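# Insert the peg into the plate hole inside the box

## Task

Seat the peg fully in the hole of the plate lying at the bottom of the open box. It only counts if the peg stays seated by itself at the end, without a gripper holding it there.

## Robot and tools

Robot: two arms, left_arm and right_arm, each ending in a parallel gripper. The fingers extend along the gripper's own +z axis and close along its y axis. end_effector_position is the spot between the finger pads when closed, roughly 2 cm short of the fingertips; closing the fingers moves the tips about 10 mm further out along +z.

World frame: origin on the table surface midway between the arms, +z up, +x away from the robot over the table, left_arm on the +y side. The names left and right do not match image sides. Printed hand positions can be slightly wrong, more so at long reach.

Row layout: every moving call uses one row of 14 numbers, each in [-1, 1]: dx, dy, dz, rx, ry, rz, opening for left_arm, then the same seven for right_arm. Always send all 14, even when one arm stays still. dx..rz are offsets, not poses, expressed in that gripper's own axes, measured from the gripper's pose in the most recent result that showed it (before any such result in the scene, and for the second or later call in one reply, from where the gripper is when the action begins). Scale: 1.0 equals 0.6 m of translation or 180 degrees of rotation; rx, ry, rz form a single rotation vector. opening is absolute: +1 fully open (0.084 m), -1 closed. All zeros do not hold still: they pull the gripper back to the reference pose. To keep an arm in place, send the offset back to where you want it in the first call of a reply and zeros afterwards, plus the opening it should have.

Tools:
- execute_actions: actions is a list with at most one item. Empty list: no command, just returns the state. Item with rows (1 to 15 rows) and steps (up to 15, default 15): each control step lasts 1/30 s and uses one row; the final row repeats if rows run out. Every row is an offset from the same reference, not from the prior row. Item with only steps (up to 300): a wait counted from the previous result, so time spent replying is included. Optional pictures boolean; pictures come by default.
- move: target is one 14-number row as above; speed in m/s from 0.002 to 0.5 (default 0.25), rotation capped at twice that in rad/s. Each gripper follows a straight path toward its target; both finish together, lasting 0.5 to 10 s, and are cut off at 10 s. Rotations take the shorter way. Paths ignore obstacles and the other arm, grippers lag, drift and can overshoot speed near a straight arm. Opening is sent at the start. Result adds a move: line with the ending (done, off_target, moving, held, fault), active limits, and each gripper's distance to target. If only one arm is named, the other finished. held: a check stopped that arm's last step. limits=paced: the sent pose was clipped. limits=held: some steps were blocked, after which the arm may jump faster than speed. Harder and farther-past-contact targets press harder.
- wait: seconds, 0 to 10; nothing new is commanded.
- zoom_image: camera (cam_head_left, cam_head_right, cam_left_wrist, cam_right_wrist) and region [x0, y0, x1, y1] in pixels from the top-left, no larger than 504 by 504.
- finished_scene: scene = the current scene's number; ends it irreversibly and reports success. Replying with no tool call ends the session.

Motion limits: each step the commanded pose is clipped to within 70 mm and 16 degrees of the measured pose, then damped inverse kinematics moves the joints, favouring position over orientation. Large offsets need several actions; after an action ends the arm only drifts to its last clipped pose. Check the result and send the remainder. Joint targets change at most 3.14 rad/s. Elbows stop just before straight. The simulation keeps running while you think and write.

Results: the state line gives each gripper's end_effector_position (m), end_effector_quat_wxyz and velocities. A Hand target line shows where each arm is currently being driven. A pose unreachable line, and HELD on steps, mean the clearance check altered or blocked commands. grip_measured is the actual finger opening on the command scale. Joint torque readings are total drive output with fixed offsets and noise, nonzero even in free air.

Gripping: to hold, command an opening clearly below grip_measured; the bigger the gap, the tighter the squeeze (about 24 N per pad for objects up to about 6 cm). Fast closing can hit harder. Resending grip_measured gives a weak hold that may let wide parts slip. Brief external tugs on held parts can occur.

Cameras: all 504x504. Head cameras sit near [-0.144322, 0.0722355, 0.796451] and [-0.143912, -0.144917, 0.794231] looking down at the table; wrist cameras ride on each hand. Supplied calibrations may be off by a few degrees and millimetres.

Avoid: knocking anything off the table (instant failure), drops, slams, hard pushes, and arm-to-arm contact. If contact torque hits a joint's load limit (waist and shoulder 52.2, elbow 43.5, forearm roll 23.4, wrist pitch and wrist roll 16.5 N m, including carried weight), the arm backs off, freezes 10 s and drops the rest of the call. Sustained holding heats motors: MOTOR HOT appears at 65 °C, and at 80 °C an OVER-TEMPERATURE FAULT brakes the arm until cooled. Open the gripper and withdraw before finishing so the peg rests in the hole unaided; finish quickly and smoothly.

Each tool is called after "Request:" as name(argument=value, ...), one argument or row to a line, values as JSON.

## Session

I'll start by looking at the current state.

Request:
execute_actions(
  actions=[],
)

Scene clock: 0.00 s of 4200.00 s.
left_arm: end_effector_position=(+0.3112, +0.9080, +0.3374) grip_measured=+1.00 end_effector_quat_wxyz=(+0.673, -0.420, +0.604, +0.078) end_effector_velocity=(-0.000, -0.000, +0.000) end_effector_angular_velocity=(+0.001, -0.001, +0.000) | right_arm: end_effector_position=(+0.6822, -0.0304, +0.3595) grip_measured=+1.00 end_effector_quat_wxyz=(+0.309, -0.288, +0.891, +0.165) end_effector_velocity=(-0.000, +0.000, +0.000) end_effector_angular_velocity=(-0.001, -0.001, +0.002)
Joint positions: left_arm=[ 1.492 -0.205 -0.402 -2.487 -1.33  -0.611  0.084] | right_arm=[ 0.59  -0.565 -1.459  0.863 -0.321  2.196  0.084]
Joint velocities: left_arm=[ 0.     0.     0.    -0.    -0.001  0.001  0.   ] | right_arm=[ 0.     0.     0.    -0.    -0.    -0.002  0.   ]
Joint torques (N m, as the arm reports them, + toward a larger angle): no reading
Motor temperatures (°C, as the motors report them): left_arm=[24 22 27 26 27 27] | right_arm=[24 24 24 23 29 29]
Hand target (left_arm): +0.311, +0.908, +0.337; +0.673, -0.420, +0.604, +0.078
Hand target (right_arm): +0.682, -0.030, +0.360; +0.309, -0.288, +0.891, +0.165

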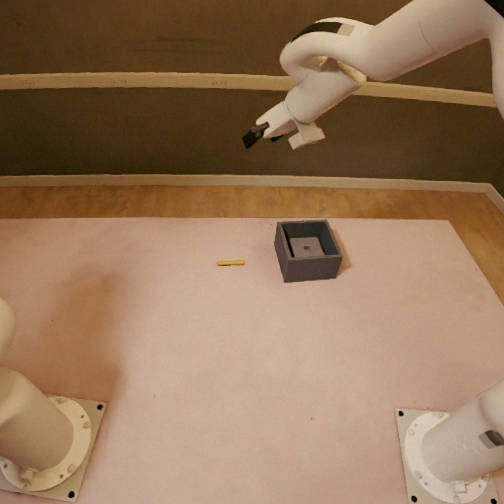

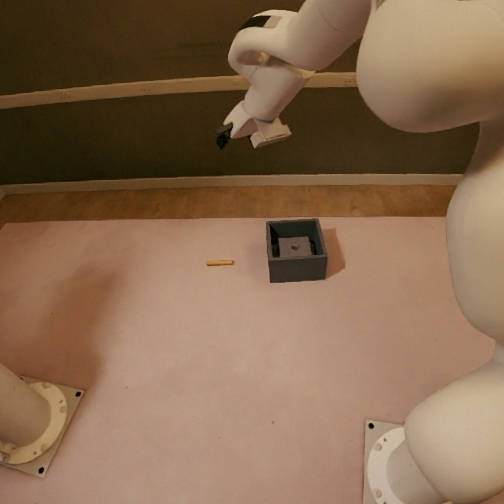

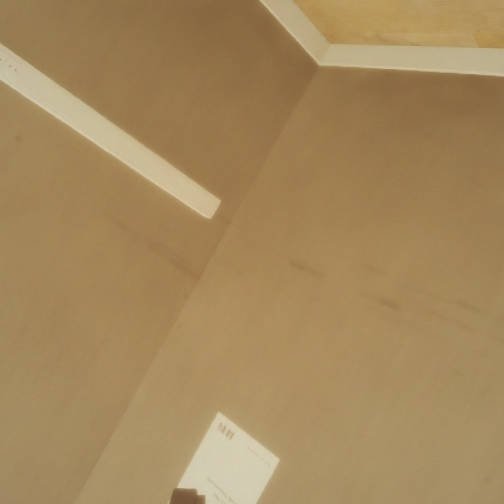

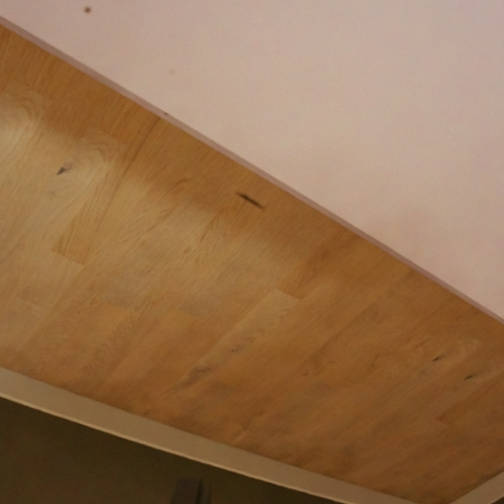

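Request:
zoom_image(
  camera="cam_head_left",
  region=[180, 190, 380, 310],
)

Request:
zoom_image(
  camera="cam_head_right",
  region=[170, 190, 370, 310],
)

Region (180, 190, 380, 310) of cam_head_left's 504x504 image, scaled by 2.520, with more detail than that image has; it fills the top 302 rows of this view, and the rest is white.

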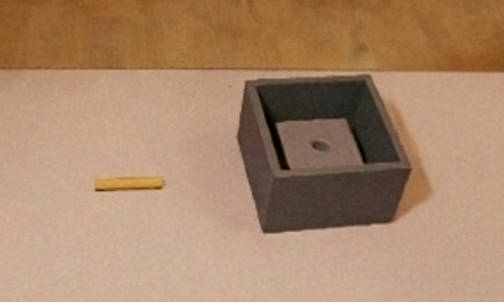

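Region (170, 190, 370, 310) of cam_head_right's 504x504 image, scaled by 2.520, with more detail than that image has; it fills the top 302 rows of this view, and the rest is white.

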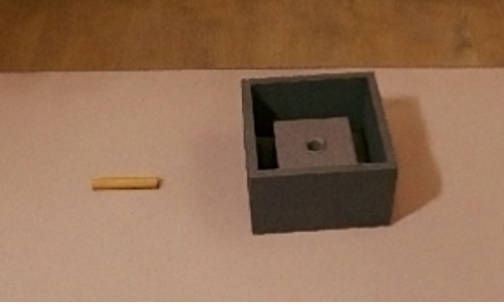

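Request:
zoom_image(
  camera="cam_head_left",
  region=[200, 60, 360, 180],
)

Request:
zoom_image(
  camera="cam_head_right",
  region=[160, 60, 320, 180],
)

Request:
zoom_image(
  camera="cam_head_left",
  region=[200, 240, 260, 285],
)

Region (200, 60, 360, 180) of cam_head_left's 504x504 image, scaled by 3.150, with more detail than that image has; it fills the top 378 rows of this view, and the rest is white.

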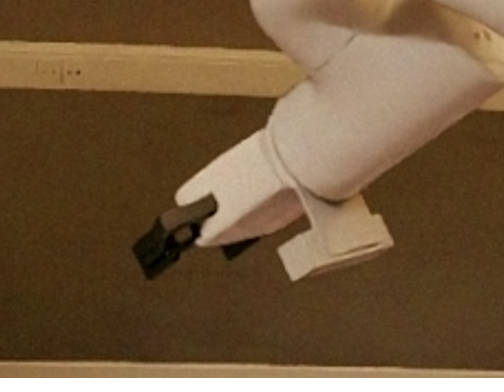

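Region (160, 60, 320, 180) of cam_head_right's 504x504 image, scaled by 3.150, with more detail than that image has; it fills the top 378 rows of this view, and the rest is white.

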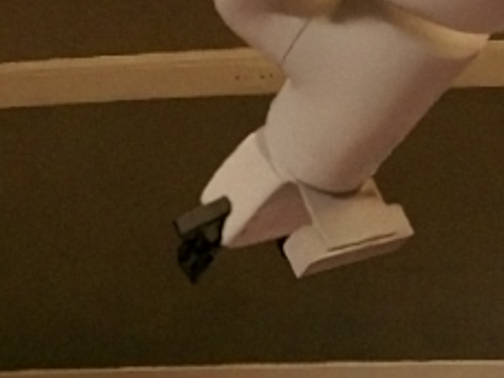

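Region (200, 240, 260, 285) of cam_head_left's 504x504 image, scaled by 8.400, with more detail than that image has; it fills the top 378 rows of this view, and the rest is white.

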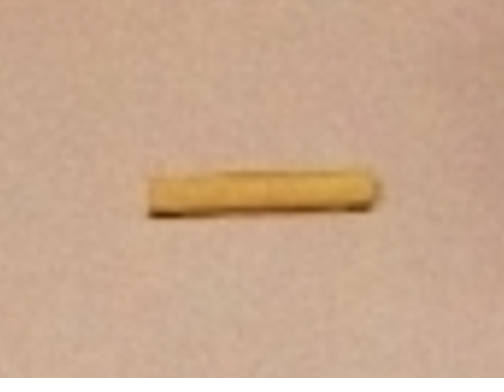

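Request:
execute_actions(
  actions=[],
  pictures=false,
)

Scene clock: 120.00 s of 4200.00 s.
left_arm: end_effector_position=(+0.3112, +0.9080, +0.3373) grip_measured=+1.00 end_effector_quat_wxyz=(+0.673, -0.420, +0.604, +0.078) end_effector_velocity=(+0.000, -0.000, +0.000) end_effector_angular_velocity=(-0.000, -0.001, -0.001) | right_arm: end_effector_position=(+0.6822, -0.0304, +0.3595) grip_measured=+1.00 end_effector_quat_wxyz=(+0.309, -0.288, +0.891, +0.165) end_effector_velocity=(+0.000, -0.001, +0.000) end_effector_angular_velocity=(+0.001, +0.001, -0.002)
Joint positions: left_arm=[ 1.492 -0.205 -0.402 -2.487 -1.33  -0.611  0.084] | right_arm=[ 0.59  -0.565 -1.459  0.863 -0.321  2.196  0.084]
Joint velocities: left_arm=[-0.    -0.     0.     0.001 -0.001 -0.001  0.   ] | right_arm=[-0.001  0.     0.     0.001 -0.     0.001 -0.   ]
Joint torques (N m, as the arm reports them, + toward a larger angle): left_arm=[ -1.33  36.51 -10.99  -2.92  -1.6    0.53] | right_arm=[  3.27  37.22 -22.22   1.04   0.56  -0.2 ]
Motor temperatures (°C, as the motors report them): left_arm=[24 23 27 26 27 27] | right_arm=[24 25 24 23 29 29]
Hand target (left_arm): +0.311, +0.908, +0.337; +0.673, -0.420, +0.604, +0.078
Hand target (right_arm): +0.682, -0.030, +0.360; +0.309, -0.288, +0.891, +0.165
Steps of this call (steps 1 to 90: nothing new was sent; then 117.00 s passed at rest). Readings (end_effector_position):
1: left_arm (+0.3112, +0.9080, +0.3373) | right_arm (+0.6822, -0.0304, +0.3595)
2: left_arm (+0.3112, +0.9080, +0.3374) | right_arm (+0.6822, -0.0304, +0.3595)
4: left_arm (+0.3112, +0.9080, +0.3373) | right_arm (+0.6822, -0.0304, +0.3595)
8: left_arm (+0.3112, +0.9080, +0.3373) | right_arm (+0.6822, -0.0304, +0.3595)
90: the state above

Request:
move(
  target=[0.99, -0.9788, -0.5393, -0.2956, 0.3731, -0.0914, 1, 0.3312, 0.0005, 0.1126, -0.3088, 0.3272, 0.7241, 1],
  speed=0.4,
)

Scene clock: 125.23 s of 4200.00 s.
left_arm: end_effector_position=(+0.5825, +0.0857, +0.1177) grip_measured=+1.00 end_effector_quat_wxyz=(-0.000, +0.708, -0.707, -0.003) end_effector_velocity=(-0.000, -0.001, -0.001) end_effector_angular_velocity=(-0.000, +0.004, -0.000) | right_arm: end_effector_position=(+0.5843, -0.0800, +0.1796) grip_measured=+1.00 end_effector_quat_wxyz=(+0.500, -0.500, -0.501, -0.499) end_effector_velocity=(-0.001, -0.000, -0.002) end_effector_angular_velocity=(+0.000, +0.005, -0.001)
Joint positions: left_arm=[-0.471 -0.786 -1.357 -6.28  -0.578  0.962  0.084] | right_arm=[ 0.305 -1.068 -1.331  1.709 -1.533  3.402  0.084]
Joint velocities: left_arm=[-0.001 -0.005 -0.004 -0.005 -0.003  0.004  0.   ] | right_arm=[-0.    -0.002  0.002  0.001 -0.     0.001 -0.   ]
Joint torques (N m, as the arm reports them, + toward a larger angle): left_arm=[ -0.6   67.76 -14.57  -2.73  -0.03   0.48] | right_arm=[  4.01  41.2  -15.36   0.61  -2.34  -0.04]
Motor temperatures (°C, as the motors report them): left_arm=[24 23 27 26 27 27] | right_arm=[24 25 24 23 29 29]
Hand target (left_arm): +0.583, +0.086, +0.117; +0.000, +0.708, -0.707, -0.004
Hand target (right_arm): +0.584, -0.080, +0.179; +0.500, -0.500, -0.500, -0.499
Off the commanded pose (left_arm): 0.003 m, 0 deg.
Off the commanded pose (right_arm): 0.001 m, 0 deg.
joint sent to its limit (left arm) — the command would take joint 4 (forearm roll) past its lower limit, so that joint was sent only as far as its limit.
move: done
camera_calibration (this result's frames):
cam_left_wrist: T_world_to_cam=[[-0.999862, -0.00489069, 0.0158934, 0.607089], [-0.00484147, 0.999983, 0.00313393, -0.0149258], [-0.0159084, 0.00305655, -0.999869, 0.257375], [0, 0, 0, 1]] pos_world=[0.611027, 0.017108, 0.247739]
cam_right_wrist: T_world_to_cam=[[0.999874, 0.0157838, 0.00180691, -0.549463], [0.00233541, -0.0335296, -0.999435, 0.24093], [-0.0157143, 0.999313, -0.0335623, 0.228785], [0, 0, 0, 1]] pos_world=[0.552426, -0.211877, 0.249466]

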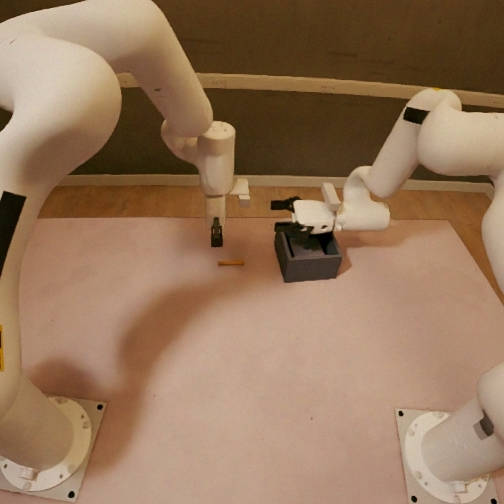

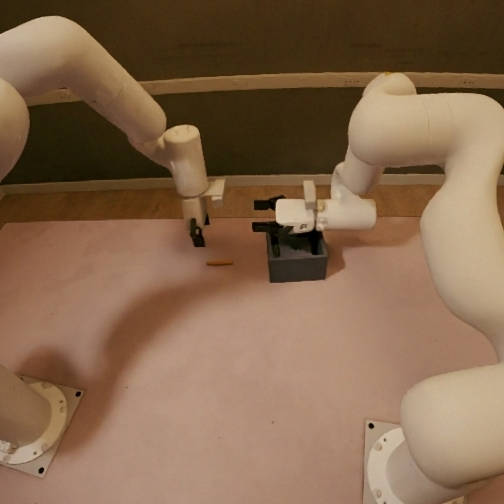

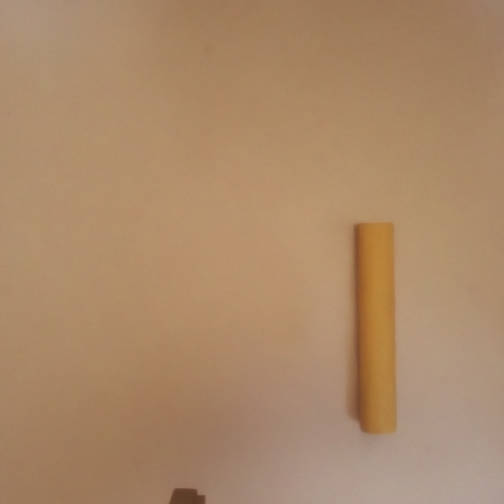

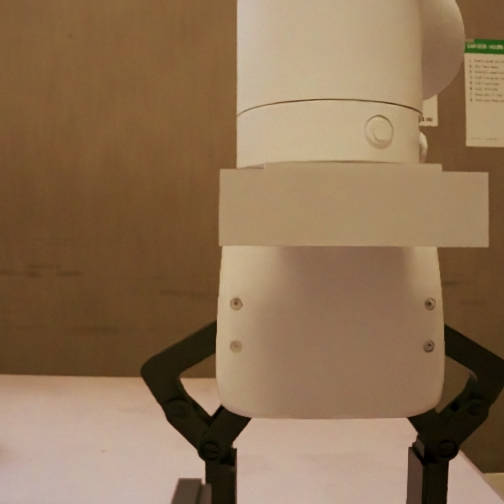

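Request:
zoom_image(
  camera="cam_left_wrist",
  region=[300, 200, 460, 360],
)

Request:
zoom_image(
  camera="cam_left_wrist",
  region=[300, 344, 460, 504],
)

Region (300, 200, 460, 360) of cam_left_wrist's 504x504 image, scaled by 3.150, with more detail than that image has.

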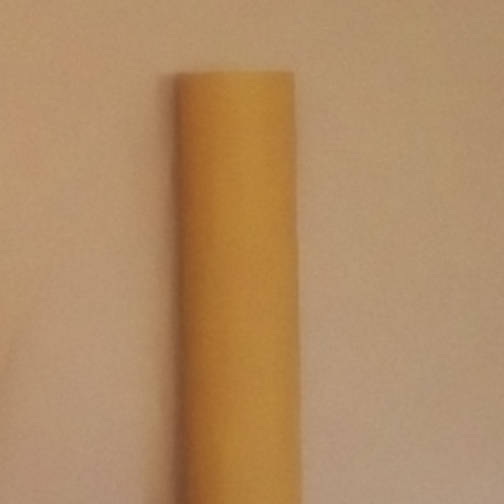

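Region (300, 344, 460, 504) of cam_left_wrist's 504x504 image, scaled by 3.150, with more detail than that image has.

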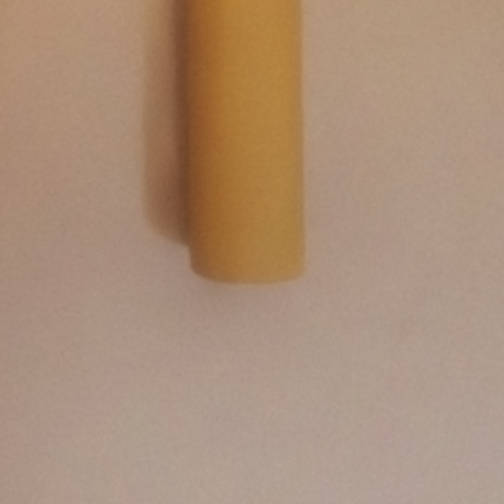

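Request:
move(
  target=[0.0182, 0.041, 0.1128, 0, 0, 0, -0.1, 0, 0, 0, 0, 0, 0, 1],
  speed=0.2,
)

Scene clock: 195.47 s of 4200.00 s.
left_arm: end_effector_position=(+0.5582, +0.0747, +0.0506) grip_measured=-0.11 end_effector_quat_wxyz=(-0.000, +0.708, -0.707, -0.003) end_effector_velocity=(-0.002, +0.000, -0.002) end_effector_angular_velocity=(+0.003, +0.003, -0.002) | right_arm: end_effector_position=(+0.5843, -0.0800, +0.1796) grip_measured=+1.00 end_effector_quat_wxyz=(+0.500, -0.500, -0.501, -0.499) end_effector_velocity=(-0.000, -0.000, +0.000) end_effector_angular_velocity=(-0.000, -0.002, +0.001)
Joint positions: left_arm=[-0.508 -0.875 -1.322 -6.28  -0.454  0.925  0.039] | right_arm=[ 0.305 -1.068 -1.331  1.709 -1.533  3.402  0.084]
Joint velocities: left_arm=[-0.001 -0.003  0.001  0.001  0.    -0.    -0.   ] | right_arm=[-0.     0.    -0.    -0.001  0.    -0.002  0.   ]
Joint torques (N m, as the arm reports them, + toward a larger angle): left_arm=[ -0.84  68.83 -13.19  -2.5   -0.06   0.53] | right_arm=[  3.52  42.06 -14.57   0.2   -2.39  -0.11]
Motor temperatures (°C, as the motors report them): left_arm=[24 23 27 26 27 27] | right_arm=[24 25 24 23 29 29]
Hand target (left_arm): +0.558, +0.075, +0.050; -0.000, +0.708, -0.707, -0.003
Hand target (right_arm): +0.584, -0.080, +0.180; +0.500, -0.500, -0.501, -0.499
Off the commanded pose (left_arm): 0.001 m, 0 deg.
Off the commanded pose (right_arm): 0.000 m, 0 deg.
After step 90, 66.43 s passed at rest.
move: done
camera_calibration (this result's frames):
cam_left_wrist: T_world_to_cam=[[-0.999871, -0.00489528, 0.0152991, 0.583776], [-0.00485703, 0.999985, 0.00253607, -0.0038224], [-0.0153113, 0.00246143, -0.99988, 0.189621], [0, 0, 0, 1]] pos_world=[0.586585, 0.00621335, 0.180676]
cam_right_wrist: T_world_to_cam=[[0.999874, 0.0157834, 0.00180325, -0.549461], [0.00233175, -0.0335302, -0.999435, 0.240931], [-0.0157141, 0.999313, -0.0335628, 0.228785], [0, 0, 0, 1]] pos_world=[0.552425, -0.211877, 0.249464]

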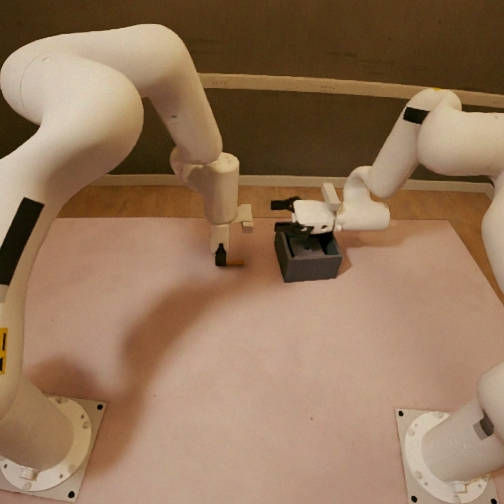

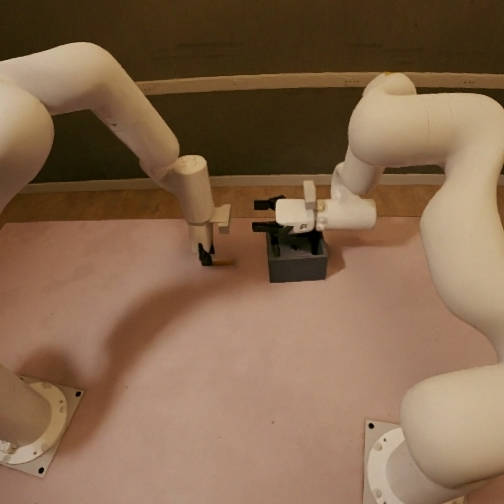

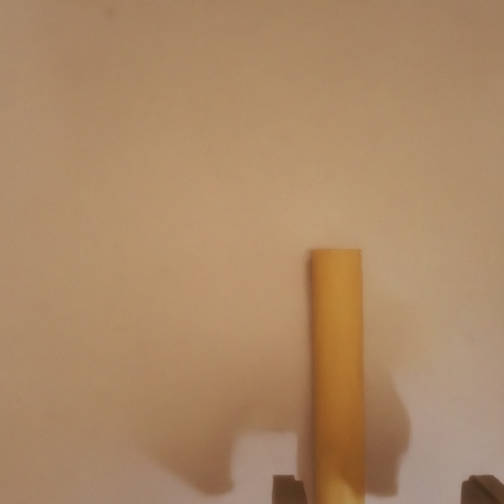

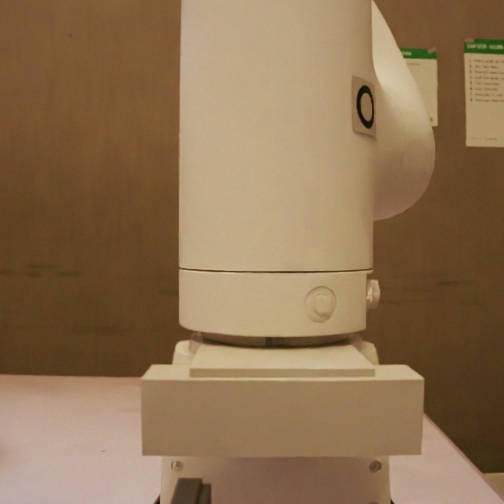

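Request:
zoom_image(
  camera="cam_left_wrist",
  region=[252, 252, 504, 504],
)

Region (252, 252, 504, 504) of cam_left_wrist's 504x504 image, scaled by 2.000, with more detail than that image has.

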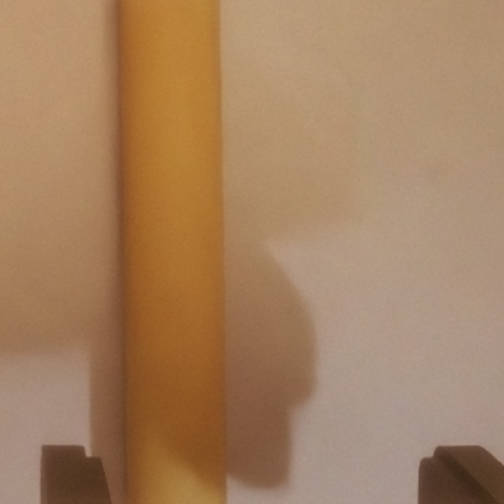

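Request:
move(
  target=[0, -0.0103, 0.0277, 0, 0, 0, -0.1, 0, 0, 0, 0, 0, 0, 1],
  speed=0.05,
)

Scene clock: 256.93 s of 4200.00 s.
left_arm: end_effector_position=(+0.5644, +0.0747, +0.0341) grip_measured=-0.11 end_effector_quat_wxyz=(-0.000, +0.708, -0.707, -0.003) end_effector_velocity=(+0.000, -0.000, -0.000) end_effector_angular_velocity=(+0.000, -0.000, -0.001) | right_arm: end_effector_position=(+0.5843, -0.0800, +0.1796) grip_measured=+1.00 end_effector_quat_wxyz=(+0.500, -0.500, -0.501, -0.499) end_effector_velocity=(-0.000, +0.000, +0.000) end_effector_angular_velocity=(+0.000, -0.002, +0.000)
Joint positions: left_arm=[-0.502 -0.914 -1.347 -6.28  -0.439  0.931  0.039] | right_arm=[ 0.305 -1.068 -1.331  1.709 -1.533  3.402  0.084]
Joint velocities: left_arm=[ 0.    -0.001 -0.001  0.001 -0.001  0.    -0.   ] | right_arm=[ 0.     0.001  0.     0.    -0.    -0.002 -0.   ]
Joint torques (N m, as the arm reports them, + toward a larger angle): left_arm=[ -0.8   69.8  -13.31  -2.7   -0.11   0.48] | right_arm=[  3.75  40.71 -14.43   0.73  -2.35  -0.13]
Motor temperatures (°C, as the motors report them): left_arm=[24 23 27 26 27 27] | right_arm=[24 25 24 23 29 29]
Hand target (left_arm): +0.564, +0.075, +0.034; -0.000, +0.708, -0.707, -0.003
Hand target (right_arm): +0.584, -0.080, +0.180; +0.500, -0.500, -0.501, -0.499
Off the commanded pose (left_arm): 0.000 m, 0 deg.
Off the commanded pose (right_arm): 0.000 m, 0 deg.
After step 90, 57.70 s passed at rest.
move: done
camera_calibration (this result's frames):
cam_left_wrist: T_world_to_cam=[[-0.999873, -0.00485808, 0.0151962, 0.590209], [-0.00482226, 0.999986, 0.00239303, -0.0037402], [-0.0152076, 0.00231945, -0.999882, 0.17319], [0, 0, 0, 1]] pos_world=[0.592749, 0.00620572, 0.16421]
cam_right_wrist: T_world_to_cam=[[0.999874, 0.0157833, 0.00180323, -0.549461], [0.00233172, -0.0335301, -0.999435, 0.240931], [-0.0157139, 0.999313, -0.0335627, 0.228785], [0, 0, 0, 1]] pos_world=[0.552425, -0.211877, 0.249464]

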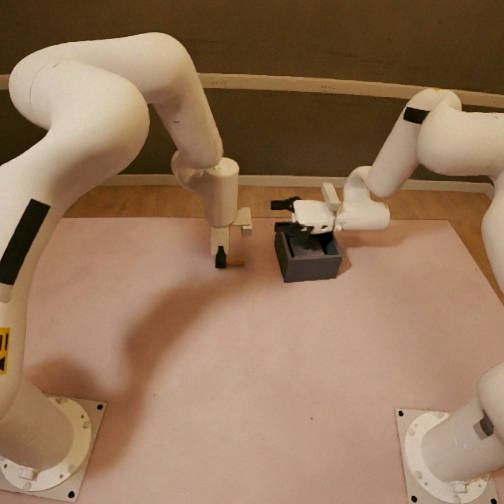

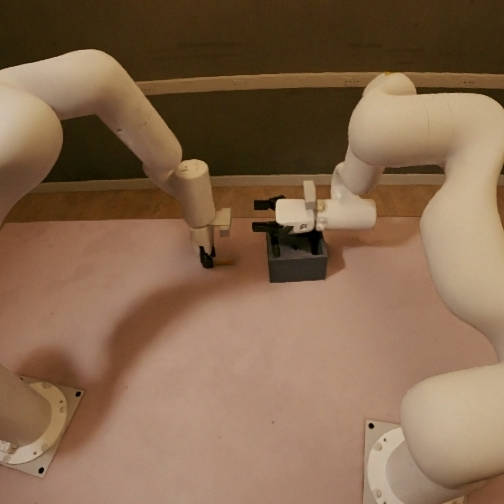

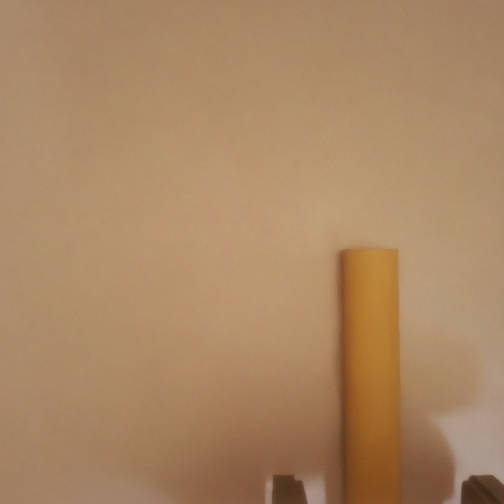

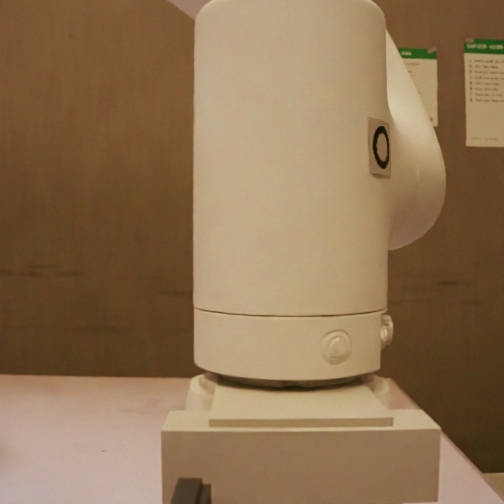

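Request:
zoom_image(
  camera="cam_left_wrist",
  region=[252, 378, 504, 504],
)

Region (252, 378, 504, 504) of cam_left_wrist's 504x504 image, scaled by 2.000, with more detail than that image has.

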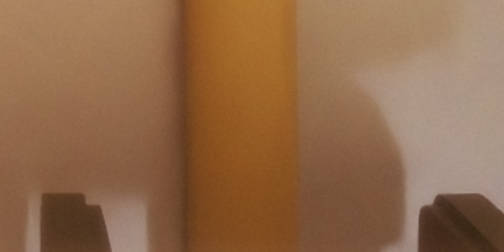

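Request:
move(
  target=[0, 0, 0.0135, 0, 0, 0, -0.1, 0, 0, 0, 0, 0, 0, 1],
  speed=0.02,
)

Scene clock: 271.33 s of 4200.00 s.
left_arm: end_effector_position=(+0.5643, +0.0747, +0.0261) grip_measured=-0.11 end_effector_quat_wxyz=(-0.000, +0.708, -0.707, -0.003) end_effector_velocity=(+0.001, -0.001, +0.000) end_effector_angular_velocity=(-0.002, -0.002, +0.000) | right_arm: end_effector_position=(+0.5843, -0.0800, +0.1796) grip_measured=+1.00 end_effector_quat_wxyz=(+0.500, -0.500, -0.501, -0.499) end_effector_velocity=(-0.000, +0.000, -0.000) end_effector_angular_velocity=(-0.000, +0.002, +0.001)
Joint positions: left_arm=[-0.502 -0.929 -1.351 -6.28  -0.428  0.931  0.039] | right_arm=[ 0.305 -1.068 -1.331  1.709 -1.533  3.402  0.084]
Joint velocities: left_arm=[ 0.    -0.    -0.001 -0.     0.002 -0.     0.   ] | right_arm=[ 0.    -0.    -0.    -0.001  0.     0.002 -0.   ]
Joint torques (N m, as the arm reports them, + toward a larger angle): left_arm=[ -0.9   70.39 -12.9   -2.55  -0.03   0.5 ] | right_arm=[  4.04  40.48 -15.37   0.52  -2.29  -0.16]
Motor temperatures (°C, as the motors report them): left_arm=[24 23 27 26 27 27] | right_arm=[24 25 24 23 29 29]
Hand target (left_arm): +0.564, +0.075, +0.026; -0.000, +0.708, -0.707, -0.003
Hand target (right_arm): +0.584, -0.080, +0.180; +0.500, -0.500, -0.501, -0.499
Off the commanded pose (left_arm): 0.000 m, 0 deg.
Off the commanded pose (right_arm): 0.000 m, 0 deg.
After step 90, 10.70 s passed at rest.
move: done
camera_calibration (this result's frames):
cam_left_wrist: T_world_to_cam=[[-0.999872, -0.00484763, 0.0152176, 0.590314], [-0.00481196, 0.999986, 0.00238023, -0.00373426], [-0.0152289, 0.0023067, -0.999881, 0.165166], [0, 0, 0, 1]] pos_world=[0.592736, 0.00621484, 0.156173]
cam_right_wrist: T_world_to_cam=[[0.999874, 0.0157836, 0.00180301, -0.549461], [0.00233151, -0.0335305, -0.999435, 0.240931], [-0.0157142, 0.999313, -0.033563, 0.228785], [0, 0, 0, 1]] pos_world=[0.552425, -0.211877, 0.249464]

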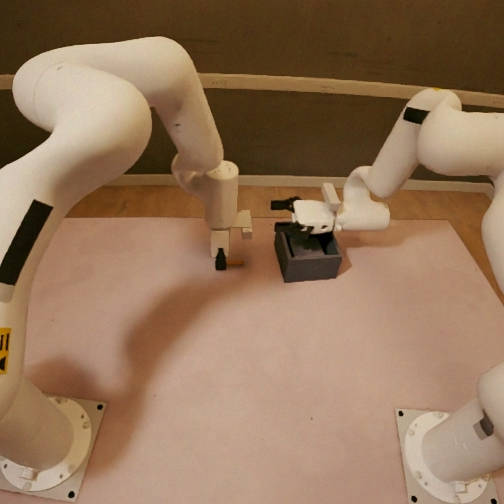

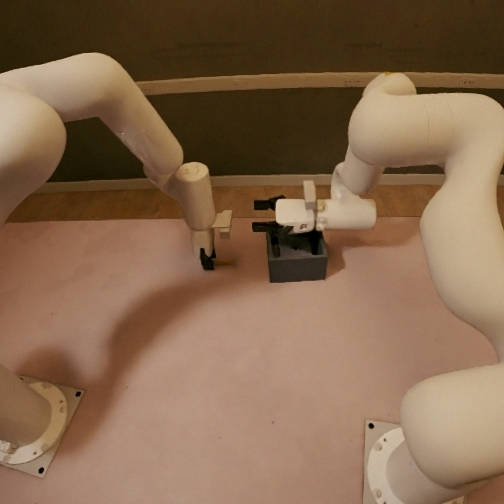

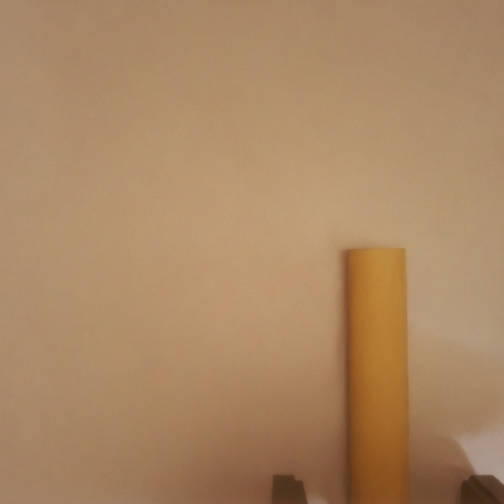

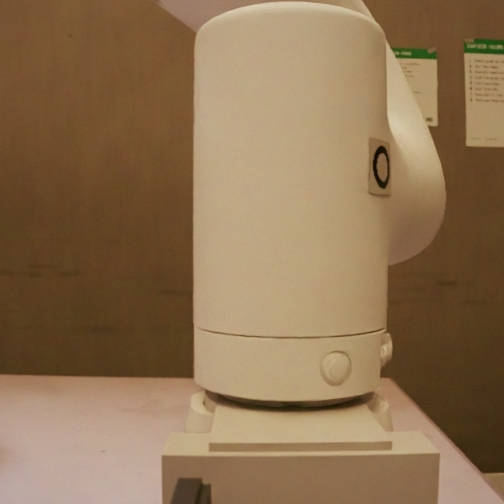

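Request:
execute_actions(
  actions=[
    {"rows": [[0, 0, 0.0043, 0, 0, 0, -0.1, 0, 0, 0, 0, 0, 0, 1]], "steps": 15},
  ],
  pictures=false,
)

Scene clock: 273.60 s of 4200.00 s.
left_arm: end_effector_position=(+0.5643, +0.0747, +0.0235) grip_measured=-0.11 end_effector_quat_wxyz=(-0.000, +0.708, -0.707, -0.003) end_effector_velocity=(-0.000, +0.000, -0.000) end_effector_angular_velocity=(+0.001, +0.001, -0.001) | right_arm: end_effector_position=(+0.5843, -0.0800, +0.1796) grip_measured=+1.00 end_effector_quat_wxyz=(+0.500, -0.500, -0.501, -0.499) end_effector_velocity=(+0.000, -0.000, +0.000) end_effector_angular_velocity=(+0.000, +0.000, -0.000)
Joint positions: left_arm=[-0.502 -0.933 -1.353 -6.28  -0.425  0.931  0.039] | right_arm=[ 0.305 -1.068 -1.331  1.709 -1.533  3.402  0.084]
Joint velocities: left_arm=[-0.    -0.     0.    -0.    -0.002  0.001 -0.   ] | right_arm=[-0.     0.     0.    -0.     0.     0.001 -0.   ]
Joint torques (N m, as the arm reports them, + toward a larger angle): left_arm=[ -0.95  70.06 -13.03  -2.66  -0.06   0.47] | right_arm=[  5.13  40.44 -14.76   0.77  -2.36  -0.14]
Motor temperatures (°C, as the motors report them): left_arm=[24 23 27 26 27 27] | right_arm=[24 25 24 23 29 29]
Hand target (left_arm): +0.564, +0.075, +0.023; -0.000, +0.708, -0.707, -0.003
Hand target (right_arm): +0.584, -0.080, +0.180; +0.500, -0.500, -0.501, -0.499
Off the commanded pose (left_arm): 0.000 m, 0 deg.
Off the commanded pose (right_arm): 0.000 m, 0 deg.
Steps of this call (steps 1 to 53: nothing new was sent; steps 54 to 68: all 15 steps of this action). Readings (end_effector_position):
54: left_arm (+0.5644, +0.0747, +0.0260) | right_arm (+0.5843, -0.0800, +0.1796)
55: left_arm (+0.5645, +0.0745, +0.0255) | right_arm (+0.5843, -0.0800, +0.1796)
57: left_arm (+0.5643, +0.0747, +0.0241) | right_arm (+0.5843, -0.0800, +0.1796)
61: left_arm (+0.5643, +0.0747, +0.0235) | right_arm (+0.5843, -0.0800, +0.1796)
68: the state above

Request:
execute_actions(
  actions=[
    {"rows": [[0, 0, 0.0034, 0, 0, 0, -0.1, 0, 0, 0, 0, 0, 0, 1]], "steps": 15},
  ],
  pictures=false,
)

Scene clock: 275.27 s of 4200.00 s.
left_arm: end_effector_position=(+0.5644, +0.0747, +0.0215) grip_measured=-0.11 end_effector_quat_wxyz=(-0.000, +0.708, -0.707, -0.003) end_effector_velocity=(-0.000, +0.000, -0.000) end_effector_angular_velocity=(+0.000, -0.000, -0.000) | right_arm: end_effector_position=(+0.5843, -0.0800, +0.1796) grip_measured=+1.00 end_effector_quat_wxyz=(+0.500, -0.500, -0.501, -0.499) end_effector_velocity=(-0.000, -0.000, -0.000) end_effector_angular_velocity=(-0.000, +0.003, -0.000)
Joint positions: left_arm=[-0.502 -0.937 -1.354 -6.28  -0.422  0.931  0.039] | right_arm=[ 0.305 -1.068 -1.331  1.709 -1.533  3.402  0.084]
Joint velocities: left_arm=[-0.    -0.     0.     0.001  0.001 -0.     0.   ] | right_arm=[-0.    -0.     0.001 -0.    -0.     0.002 -0.   ]
Joint torques (N m, as the arm reports them, + toward a larger angle): left_arm=[ -1.15  69.59 -13.04  -2.73  -0.07   0.51] | right_arm=[  5.58  40.19 -14.81   0.73  -2.26  -0.04]
Motor temperatures (°C, as the motors report them): left_arm=[24 23 27 26 27 27] | right_arm=[24 25 24 23 29 29]
Hand target (left_arm): +0.564, +0.075, +0.021; -0.000, +0.708, -0.707, -0.003
Hand target (right_arm): +0.584, -0.080, +0.180; +0.500, -0.500, -0.501, -0.499
Off the commanded pose (left_arm): 0.000 m, 0 deg.
Off the commanded pose (right_arm): 0.000 m, 0 deg.
Steps of this call (steps 1 to 35: nothing new was sent; steps 36 to 50: all 15 steps of this action). Readings (end_effector_position):
36: left_arm (+0.5644, +0.0747, +0.0235) | right_arm (+0.5843, -0.0800, +0.1796)
37: left_arm (+0.5645, +0.0746, +0.0231) | right_arm (+0.5843, -0.0800, +0.1796)
39: left_arm (+0.5643, +0.0747, +0.0220) | right_arm (+0.5843, -0.0800, +0.1796)
43: left_arm (+0.5643, +0.0747, +0.0215) | right_arm (+0.5843, -0.0800, +0.1796)
50: the state above

Request:
execute_actions(
  actions=[
    {"rows": [[0, 0, 0.0034, 0, 0, 0, -0.1, 0, 0, 0, 0, 0, 0, 1]], "steps": 15},
  ],
  pictures=false,
)

Scene clock: 278.77 s of 4200.00 s.
left_arm: end_effector_position=(+0.5646, +0.0745, +0.0202) grip_measured=-0.11 end_effector_quat_wxyz=(-0.000, +0.708, -0.707, -0.003) end_effector_velocity=(+0.000, +0.000, -0.000) end_effector_angular_velocity=(-0.000, -0.001, -0.003) | right_arm: end_effector_position=(+0.5843, -0.0800, +0.1796) grip_measured=+1.00 end_effector_quat_wxyz=(+0.500, -0.500, -0.501, -0.499) end_effector_velocity=(+0.000, +0.000, +0.000) end_effector_angular_velocity=(+0.000, -0.001, -0.000)
Joint positions: left_arm=[-0.502 -0.94  -1.355 -6.28  -0.421  0.931  0.039] | right_arm=[ 0.305 -1.068 -1.331  1.709 -1.533  3.402  0.084]
Joint velocities: left_arm=[ 0.    -0.001 -0.     0.001  0.001  0.002  0.   ] | right_arm=[ 0.    -0.    -0.     0.    -0.    -0.001 -0.   ]
Joint torques (N m, as the arm reports them, + toward a larger angle): left_arm=[ -1.27  48.79 -10.12  -2.7    1.98   0.58] | right_arm=[  4.34  42.48 -14.95   0.46  -2.31  -0.17]
Motor temperatures (°C, as the motors report them): left_arm=[24 23 27 26 27 27] | right_arm=[24 25 24 23 29 29]
Hand target (left_arm): +0.564, +0.075, +0.019; -0.000, +0.708, -0.707, -0.003
Hand target (right_arm): +0.584, -0.080, +0.180; +0.500, -0.500, -0.501, -0.499
Off the commanded pose (left_arm): 0.001 m, 0 deg.
Off the commanded pose (right_arm): 0.000 m, 0 deg.
Steps of this call (steps 1 to 90: nothing new was sent; steps 91 to 105: all 15 steps of this action). Readings (end_effector_position):
91: left_arm (+0.5644, +0.0747, +0.0214) | right_arm (+0.5843, -0.0800, +0.1796)
92: left_arm (+0.5645, +0.0746, +0.0211) | right_arm (+0.5843, -0.0800, +0.1796)
94: left_arm (+0.5646, +0.0745, +0.0205) | right_arm (+0.5843, -0.0800, +0.1796)
98: left_arm (+0.5646, +0.0745, +0.0204) | right_arm (+0.5843, -0.0800, +0.1796)
105: the state above

Request:
execute_actions(
  actions=[
    {"rows": [[0, 0, -0.0038, 0, 0, 0, -0.1, 0, 0, 0, 0, 0, 0, 1]], "steps": 12},
  ],
  pictures=false,
)

Scene clock: 284.53 s of 4200.00 s.
left_arm: end_effector_position=(+0.5644, +0.0746, +0.0217) grip_measured=-0.11 end_effector_quat_wxyz=(-0.000, +0.708, -0.707, -0.003) end_effector_velocity=(+0.002, -0.001, +0.006) end_effector_angular_velocity=(+0.000, -0.000, -0.001) | right_arm: end_effector_position=(+0.5843, -0.0800, +0.1796) grip_measured=+1.00 end_effector_quat_wxyz=(+0.500, -0.500, -0.501, -0.499) end_effector_velocity=(+0.000, -0.000, +0.000) end_effector_angular_velocity=(+0.000, -0.002, -0.000)
Joint positions: left_arm=[-0.502 -0.937 -1.354 -6.28  -0.422  0.931  0.039] | right_arm=[ 0.305 -1.068 -1.331  1.709 -1.533  3.402  0.084]
Joint velocities: left_arm=[ 0.     0.008 -0.004  0.001 -0.011  0.001  0.   ] | right_arm=[-0.     0.    -0.     0.    -0.    -0.002  0.   ]
Joint torques (N m, as the arm reports them, + toward a larger angle): left_arm=[ -1.21  70.55 -12.82  -2.57   0.     0.48] | right_arm=[  3.51  41.25 -14.74   0.31  -2.24  -0.19]
Motor temperatures (°C, as the motors report them): left_arm=[24 23 27 26 27 27] | right_arm=[24 25 24 23 29 29]
Hand target (left_arm): +0.565, +0.075, +0.022; -0.000, +0.708, -0.707, -0.003
Hand target (right_arm): +0.584, -0.080, +0.180; +0.500, -0.500, -0.501, -0.499
Off the commanded pose (left_arm): 0.001 m, 0 deg.
Off the commanded pose (right_arm): 0.000 m, 0 deg.
Steps of this call (steps 1 to 90: nothing new was sent; then 2.37 s passed at rest; steps 91 to 102: all 12 steps of this action). Readings (end_effector_position):
91: left_arm (+0.5646, +0.0745, +0.0201) | right_arm (+0.5843, -0.0800, +0.1796)
92: left_arm (+0.5646, +0.0745, +0.0203) | right_arm (+0.5843, -0.0800, +0.1796)
94: left_arm (+0.5645, +0.0745, +0.0205) | right_arm (+0.5843, -0.0800, +0.1796)
98: left_arm (+0.5642, +0.0747, +0.0208) | right_arm (+0.5843, -0.0800, +0.1796)
102: the state above

Request:
execute_actions(
  actions=[
    {"rows": [[0, 0, -0.0013, 0, 0, 0, -0.25, 0, 0, 0, 0, 0, 0, 1], [0, 0, -0.0013, 0, 0, 0, -0.4, 0, 0, 0, 0, 0, 0, 1], [0, 0, -0.0013, 0, 0, 0, -0.5, 0, 0, 0, 0, 0, 0, 1], [0, 0, -0.0013, 0, 0, 0, -0.58, 0, 0, 0, 0, 0, 0, 1], [0, 0, -0.0013, 0, 0, 0, -0.64, 0, 0, 0, 0, 0, 0, 1], [0, 0, -0.0013, 0, 0, 0, -0.7, 0, 0, 0, 0, 0, 0, 1], [0, 0, -0.0013, 0, 0, 0, -0.8, 0, 0, 0, 0, 0, 0, 1], [0, 0, -0.0013, 0, 0, 0, -0.9, 0, 0, 0, 0, 0, 0, 1], [0, 0, -0.0013, 0, 0, 0, -1, 0, 0, 0, 0, 0, 0, 1]], "steps": 15},
  ],
)

Scene clock: 291.40 s of 4200.00 s.
left_arm: end_effector_position=(+0.5644, +0.0746, +0.0225) grip_measured=-0.70 end_effector_quat_wxyz=(-0.000, +0.708, -0.707, -0.003) end_effector_velocity=(-0.000, +0.000, +0.000) end_effector_angular_velocity=(+0.001, +0.001, +0.001) | right_arm: end_effector_position=(+0.5843, -0.0800, +0.1796) grip_measured=+1.00 end_effector_quat_wxyz=(+0.500, -0.500, -0.501, -0.499) end_effector_velocity=(-0.000, -0.000, +0.000) end_effector_angular_velocity=(-0.000, -0.000, +0.000)
Joint positions: left_arm=[-0.502 -0.935 -1.353 -6.28  -0.423  0.931  0.013] | right_arm=[ 0.305 -1.068 -1.331  1.709 -1.533  3.402  0.084]
Joint velocities: left_arm=[-0.     0.    -0.     0.    -0.001 -0.001 -0.   ] | right_arm=[-0.     0.001  0.    -0.001 -0.     0.    -0.   ]
Joint torques (N m, as the arm reports them, + toward a larger angle): left_arm=[ -1.23  69.57 -13.01  -2.52  -0.06   0.51] | right_arm=[  4.43  40.17 -14.96   0.65  -2.39  -0.05]
Motor temperatures (°C, as the motors report them): left_arm=[24 23 27 26 27 27] | right_arm=[24 25 24 23 29 29]
Hand target (left_arm): +0.564, +0.075, +0.023; -0.000, +0.708, -0.707, -0.003
Hand target (right_arm): +0.584, -0.080, +0.180; +0.500, -0.500, -0.501, -0.499
Off the commanded pose (left_arm): 0.000 m, 0 deg.
Off the commanded pose (right_arm): 0.000 m, 0 deg.
Steps of this call (steps 1 to 90: nothing new was sent; then 3.37 s passed at rest; steps 91 to 105: all 15 steps of this action). Readings (end_effector_position):
91: left_arm (+0.5646, +0.0745, +0.0225) | right_arm (+0.5843, -0.0800, +0.1796)
92: left_arm (+0.5645, +0.0745, +0.0225) | right_arm (+0.5843, -0.0800, +0.1796)
94: left_arm (+0.5644, +0.0746, +0.0225) | right_arm (+0.5843, -0.0800, +0.1796)
98: left_arm (+0.5644, +0.0746, +0.0225) | right_arm (+0.5843, -0.0800, +0.1796)
105: the state above
camera_calibration (this result's frames):
cam_left_wrist: T_world_to_cam=[[-0.999877, -0.00481363, 0.0149594, 0.590435], [-0.00478163, 0.999986, 0.00217448, -0.00368265], [-0.0149697, 0.00210269, -0.999886, 0.161476], [0, 0, 0, 1]] pos_world=[0.592762, 0.0061852, 0.152633]
cam_right_wrist: T_world_to_cam=[[0.999874, 0.0157836, 0.00180332, -0.549461], [0.00233183, -0.0335305, -0.999435, 0.240931], [-0.0157142, 0.999313, -0.0335631, 0.228785], [0, 0, 0, 1]] pos_world=[0.552425, -0.211877, 0.249464]

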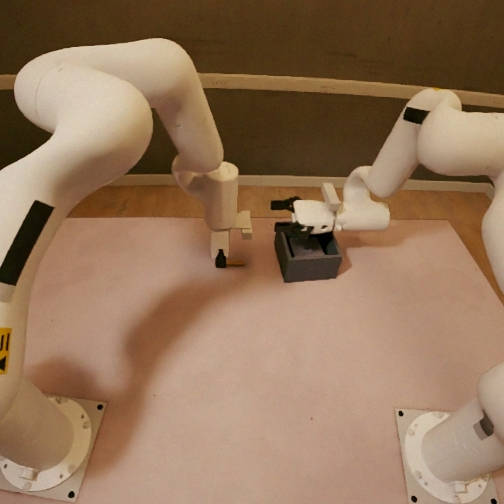

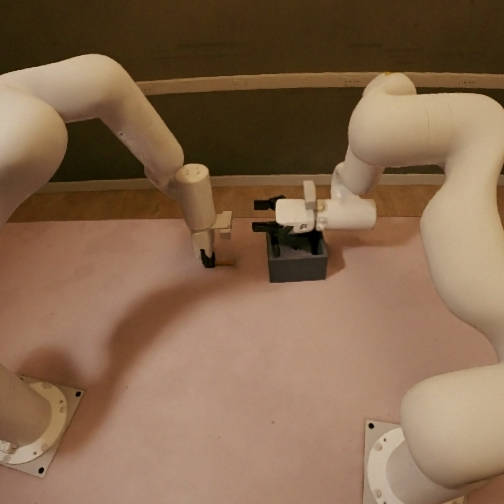

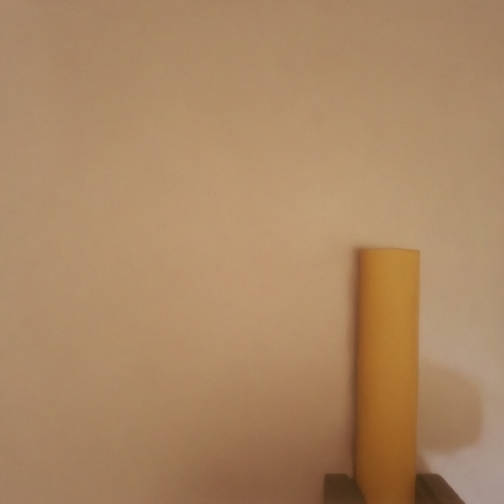

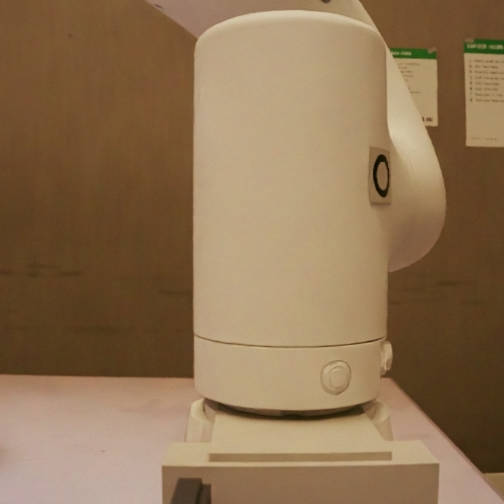

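Request:
move(
  target=[0, 0, -0.2875, 0, 0, 0, -1, 0, -0.0333, 0.0833, 0, 0, 0, 1],
  speed=0.25,
)

Scene clock: 321.27 s of 4200.00 s.
left_arm: end_effector_position=(+0.5644, +0.0747, +0.1942) grip_measured=-0.70 end_effector_quat_wxyz=(-0.000, +0.708, -0.706, -0.003) end_effector_velocity=(+0.001, -0.001, +0.004) end_effector_angular_velocity=(-0.004, -0.004, -0.001) | right_arm: end_effector_position=(+0.5644, -0.0300, +0.1797) grip_measured=+1.00 end_effector_quat_wxyz=(+0.500, -0.500, -0.501, -0.499) end_effector_velocity=(-0.001, +0.001, -0.000) end_effector_angular_velocity=(-0.000, -0.001, +0.001)
Joint positions: left_arm=[-0.502 -0.656 -1.343 -6.28  -0.693  0.931  0.013] | right_arm=[ 0.394 -1.053 -1.296  1.797 -1.515  3.379  0.084]
Joint velocities: left_arm=[-0.     0.005 -0.003 -0.002 -0.002  0.002  0.   ] | right_arm=[ 0.001  0.     0.     0.     0.    -0.002 -0.   ]
Joint torques (N m, as the arm reports them, + toward a larger angle): left_arm=[ -0.25  64.47 -15.14  -2.58  -0.02   0.49] | right_arm=[  3.29  40.3  -14.51   0.6   -2.34   0.02]
Motor temperatures (°C, as the motors report them): left_arm=[24 23 27 26 27 27] | right_arm=[24 25 24 23 29 29]
Hand target (left_arm): +0.565, +0.075, +0.195; -0.000, +0.708, -0.707, -0.003
Hand target (right_arm): +0.564, -0.030, +0.180; +0.500, -0.500, -0.501, -0.499
Off the commanded pose (left_arm): 0.001 m, 0 deg.
Off the commanded pose (right_arm): 0.000 m, 0 deg.
After step 90, 25.73 s passed at rest.
move: done
camera_calibration (this result's frames):
cam_left_wrist: T_world_to_cam=[[-0.999867, -0.00516684, 0.0154718, 0.587795], [-0.00511774, 0.999982, 0.00321137, -0.00415619], [-0.0154881, 0.00313176, -0.999875, 0.333388], [0, 0, 0, 1]] pos_world=[0.592859, 0.00614906, 0.324265]
cam_right_wrist: T_world_to_cam=[[0.999875, 0.0157019, 0.00181201, -0.530298], [0.00233394, -0.0332859, -0.999443, 0.242762], [-0.0156328, 0.999323, -0.0333184, 0.178484], [0, 0, 0, 1]] pos_world=[0.532456, -0.161956, 0.249534]

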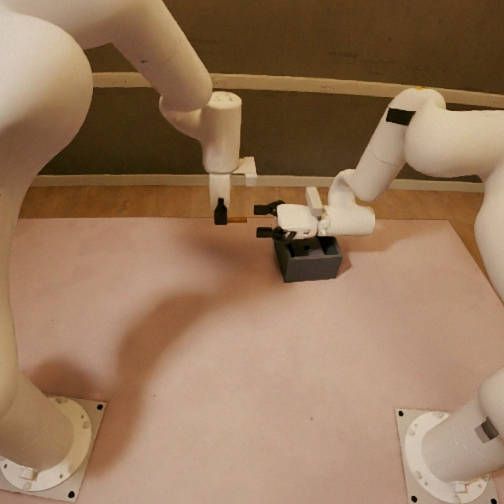

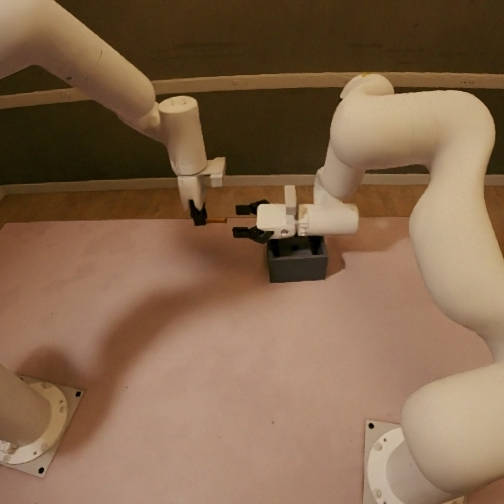

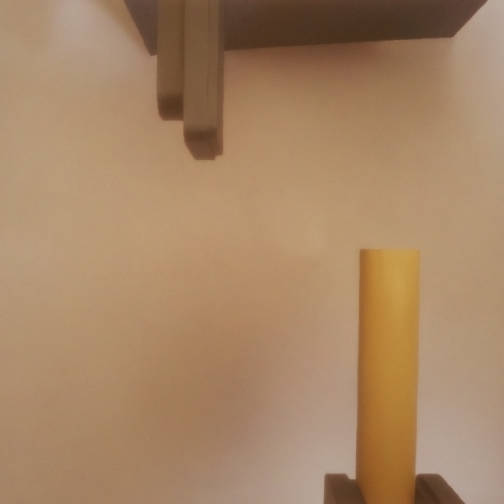

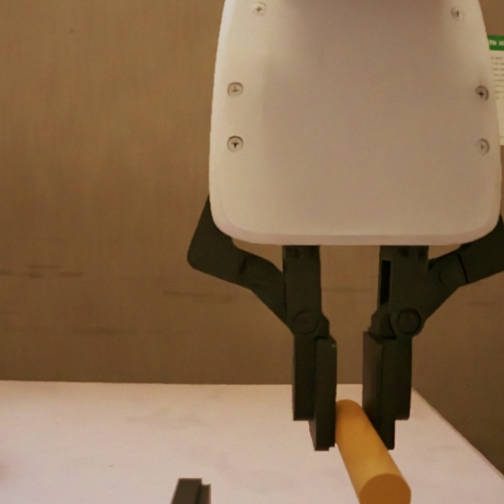

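Request:
zoom_image(
  camera="cam_right_wrist",
  region=[252, 336, 504, 504],
)

Region (252, 336, 504, 504) of cam_right_wrist's 504x504 image, scaled by 2.000, with more detail than that image has.

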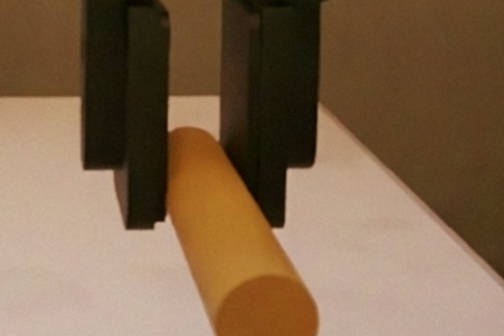

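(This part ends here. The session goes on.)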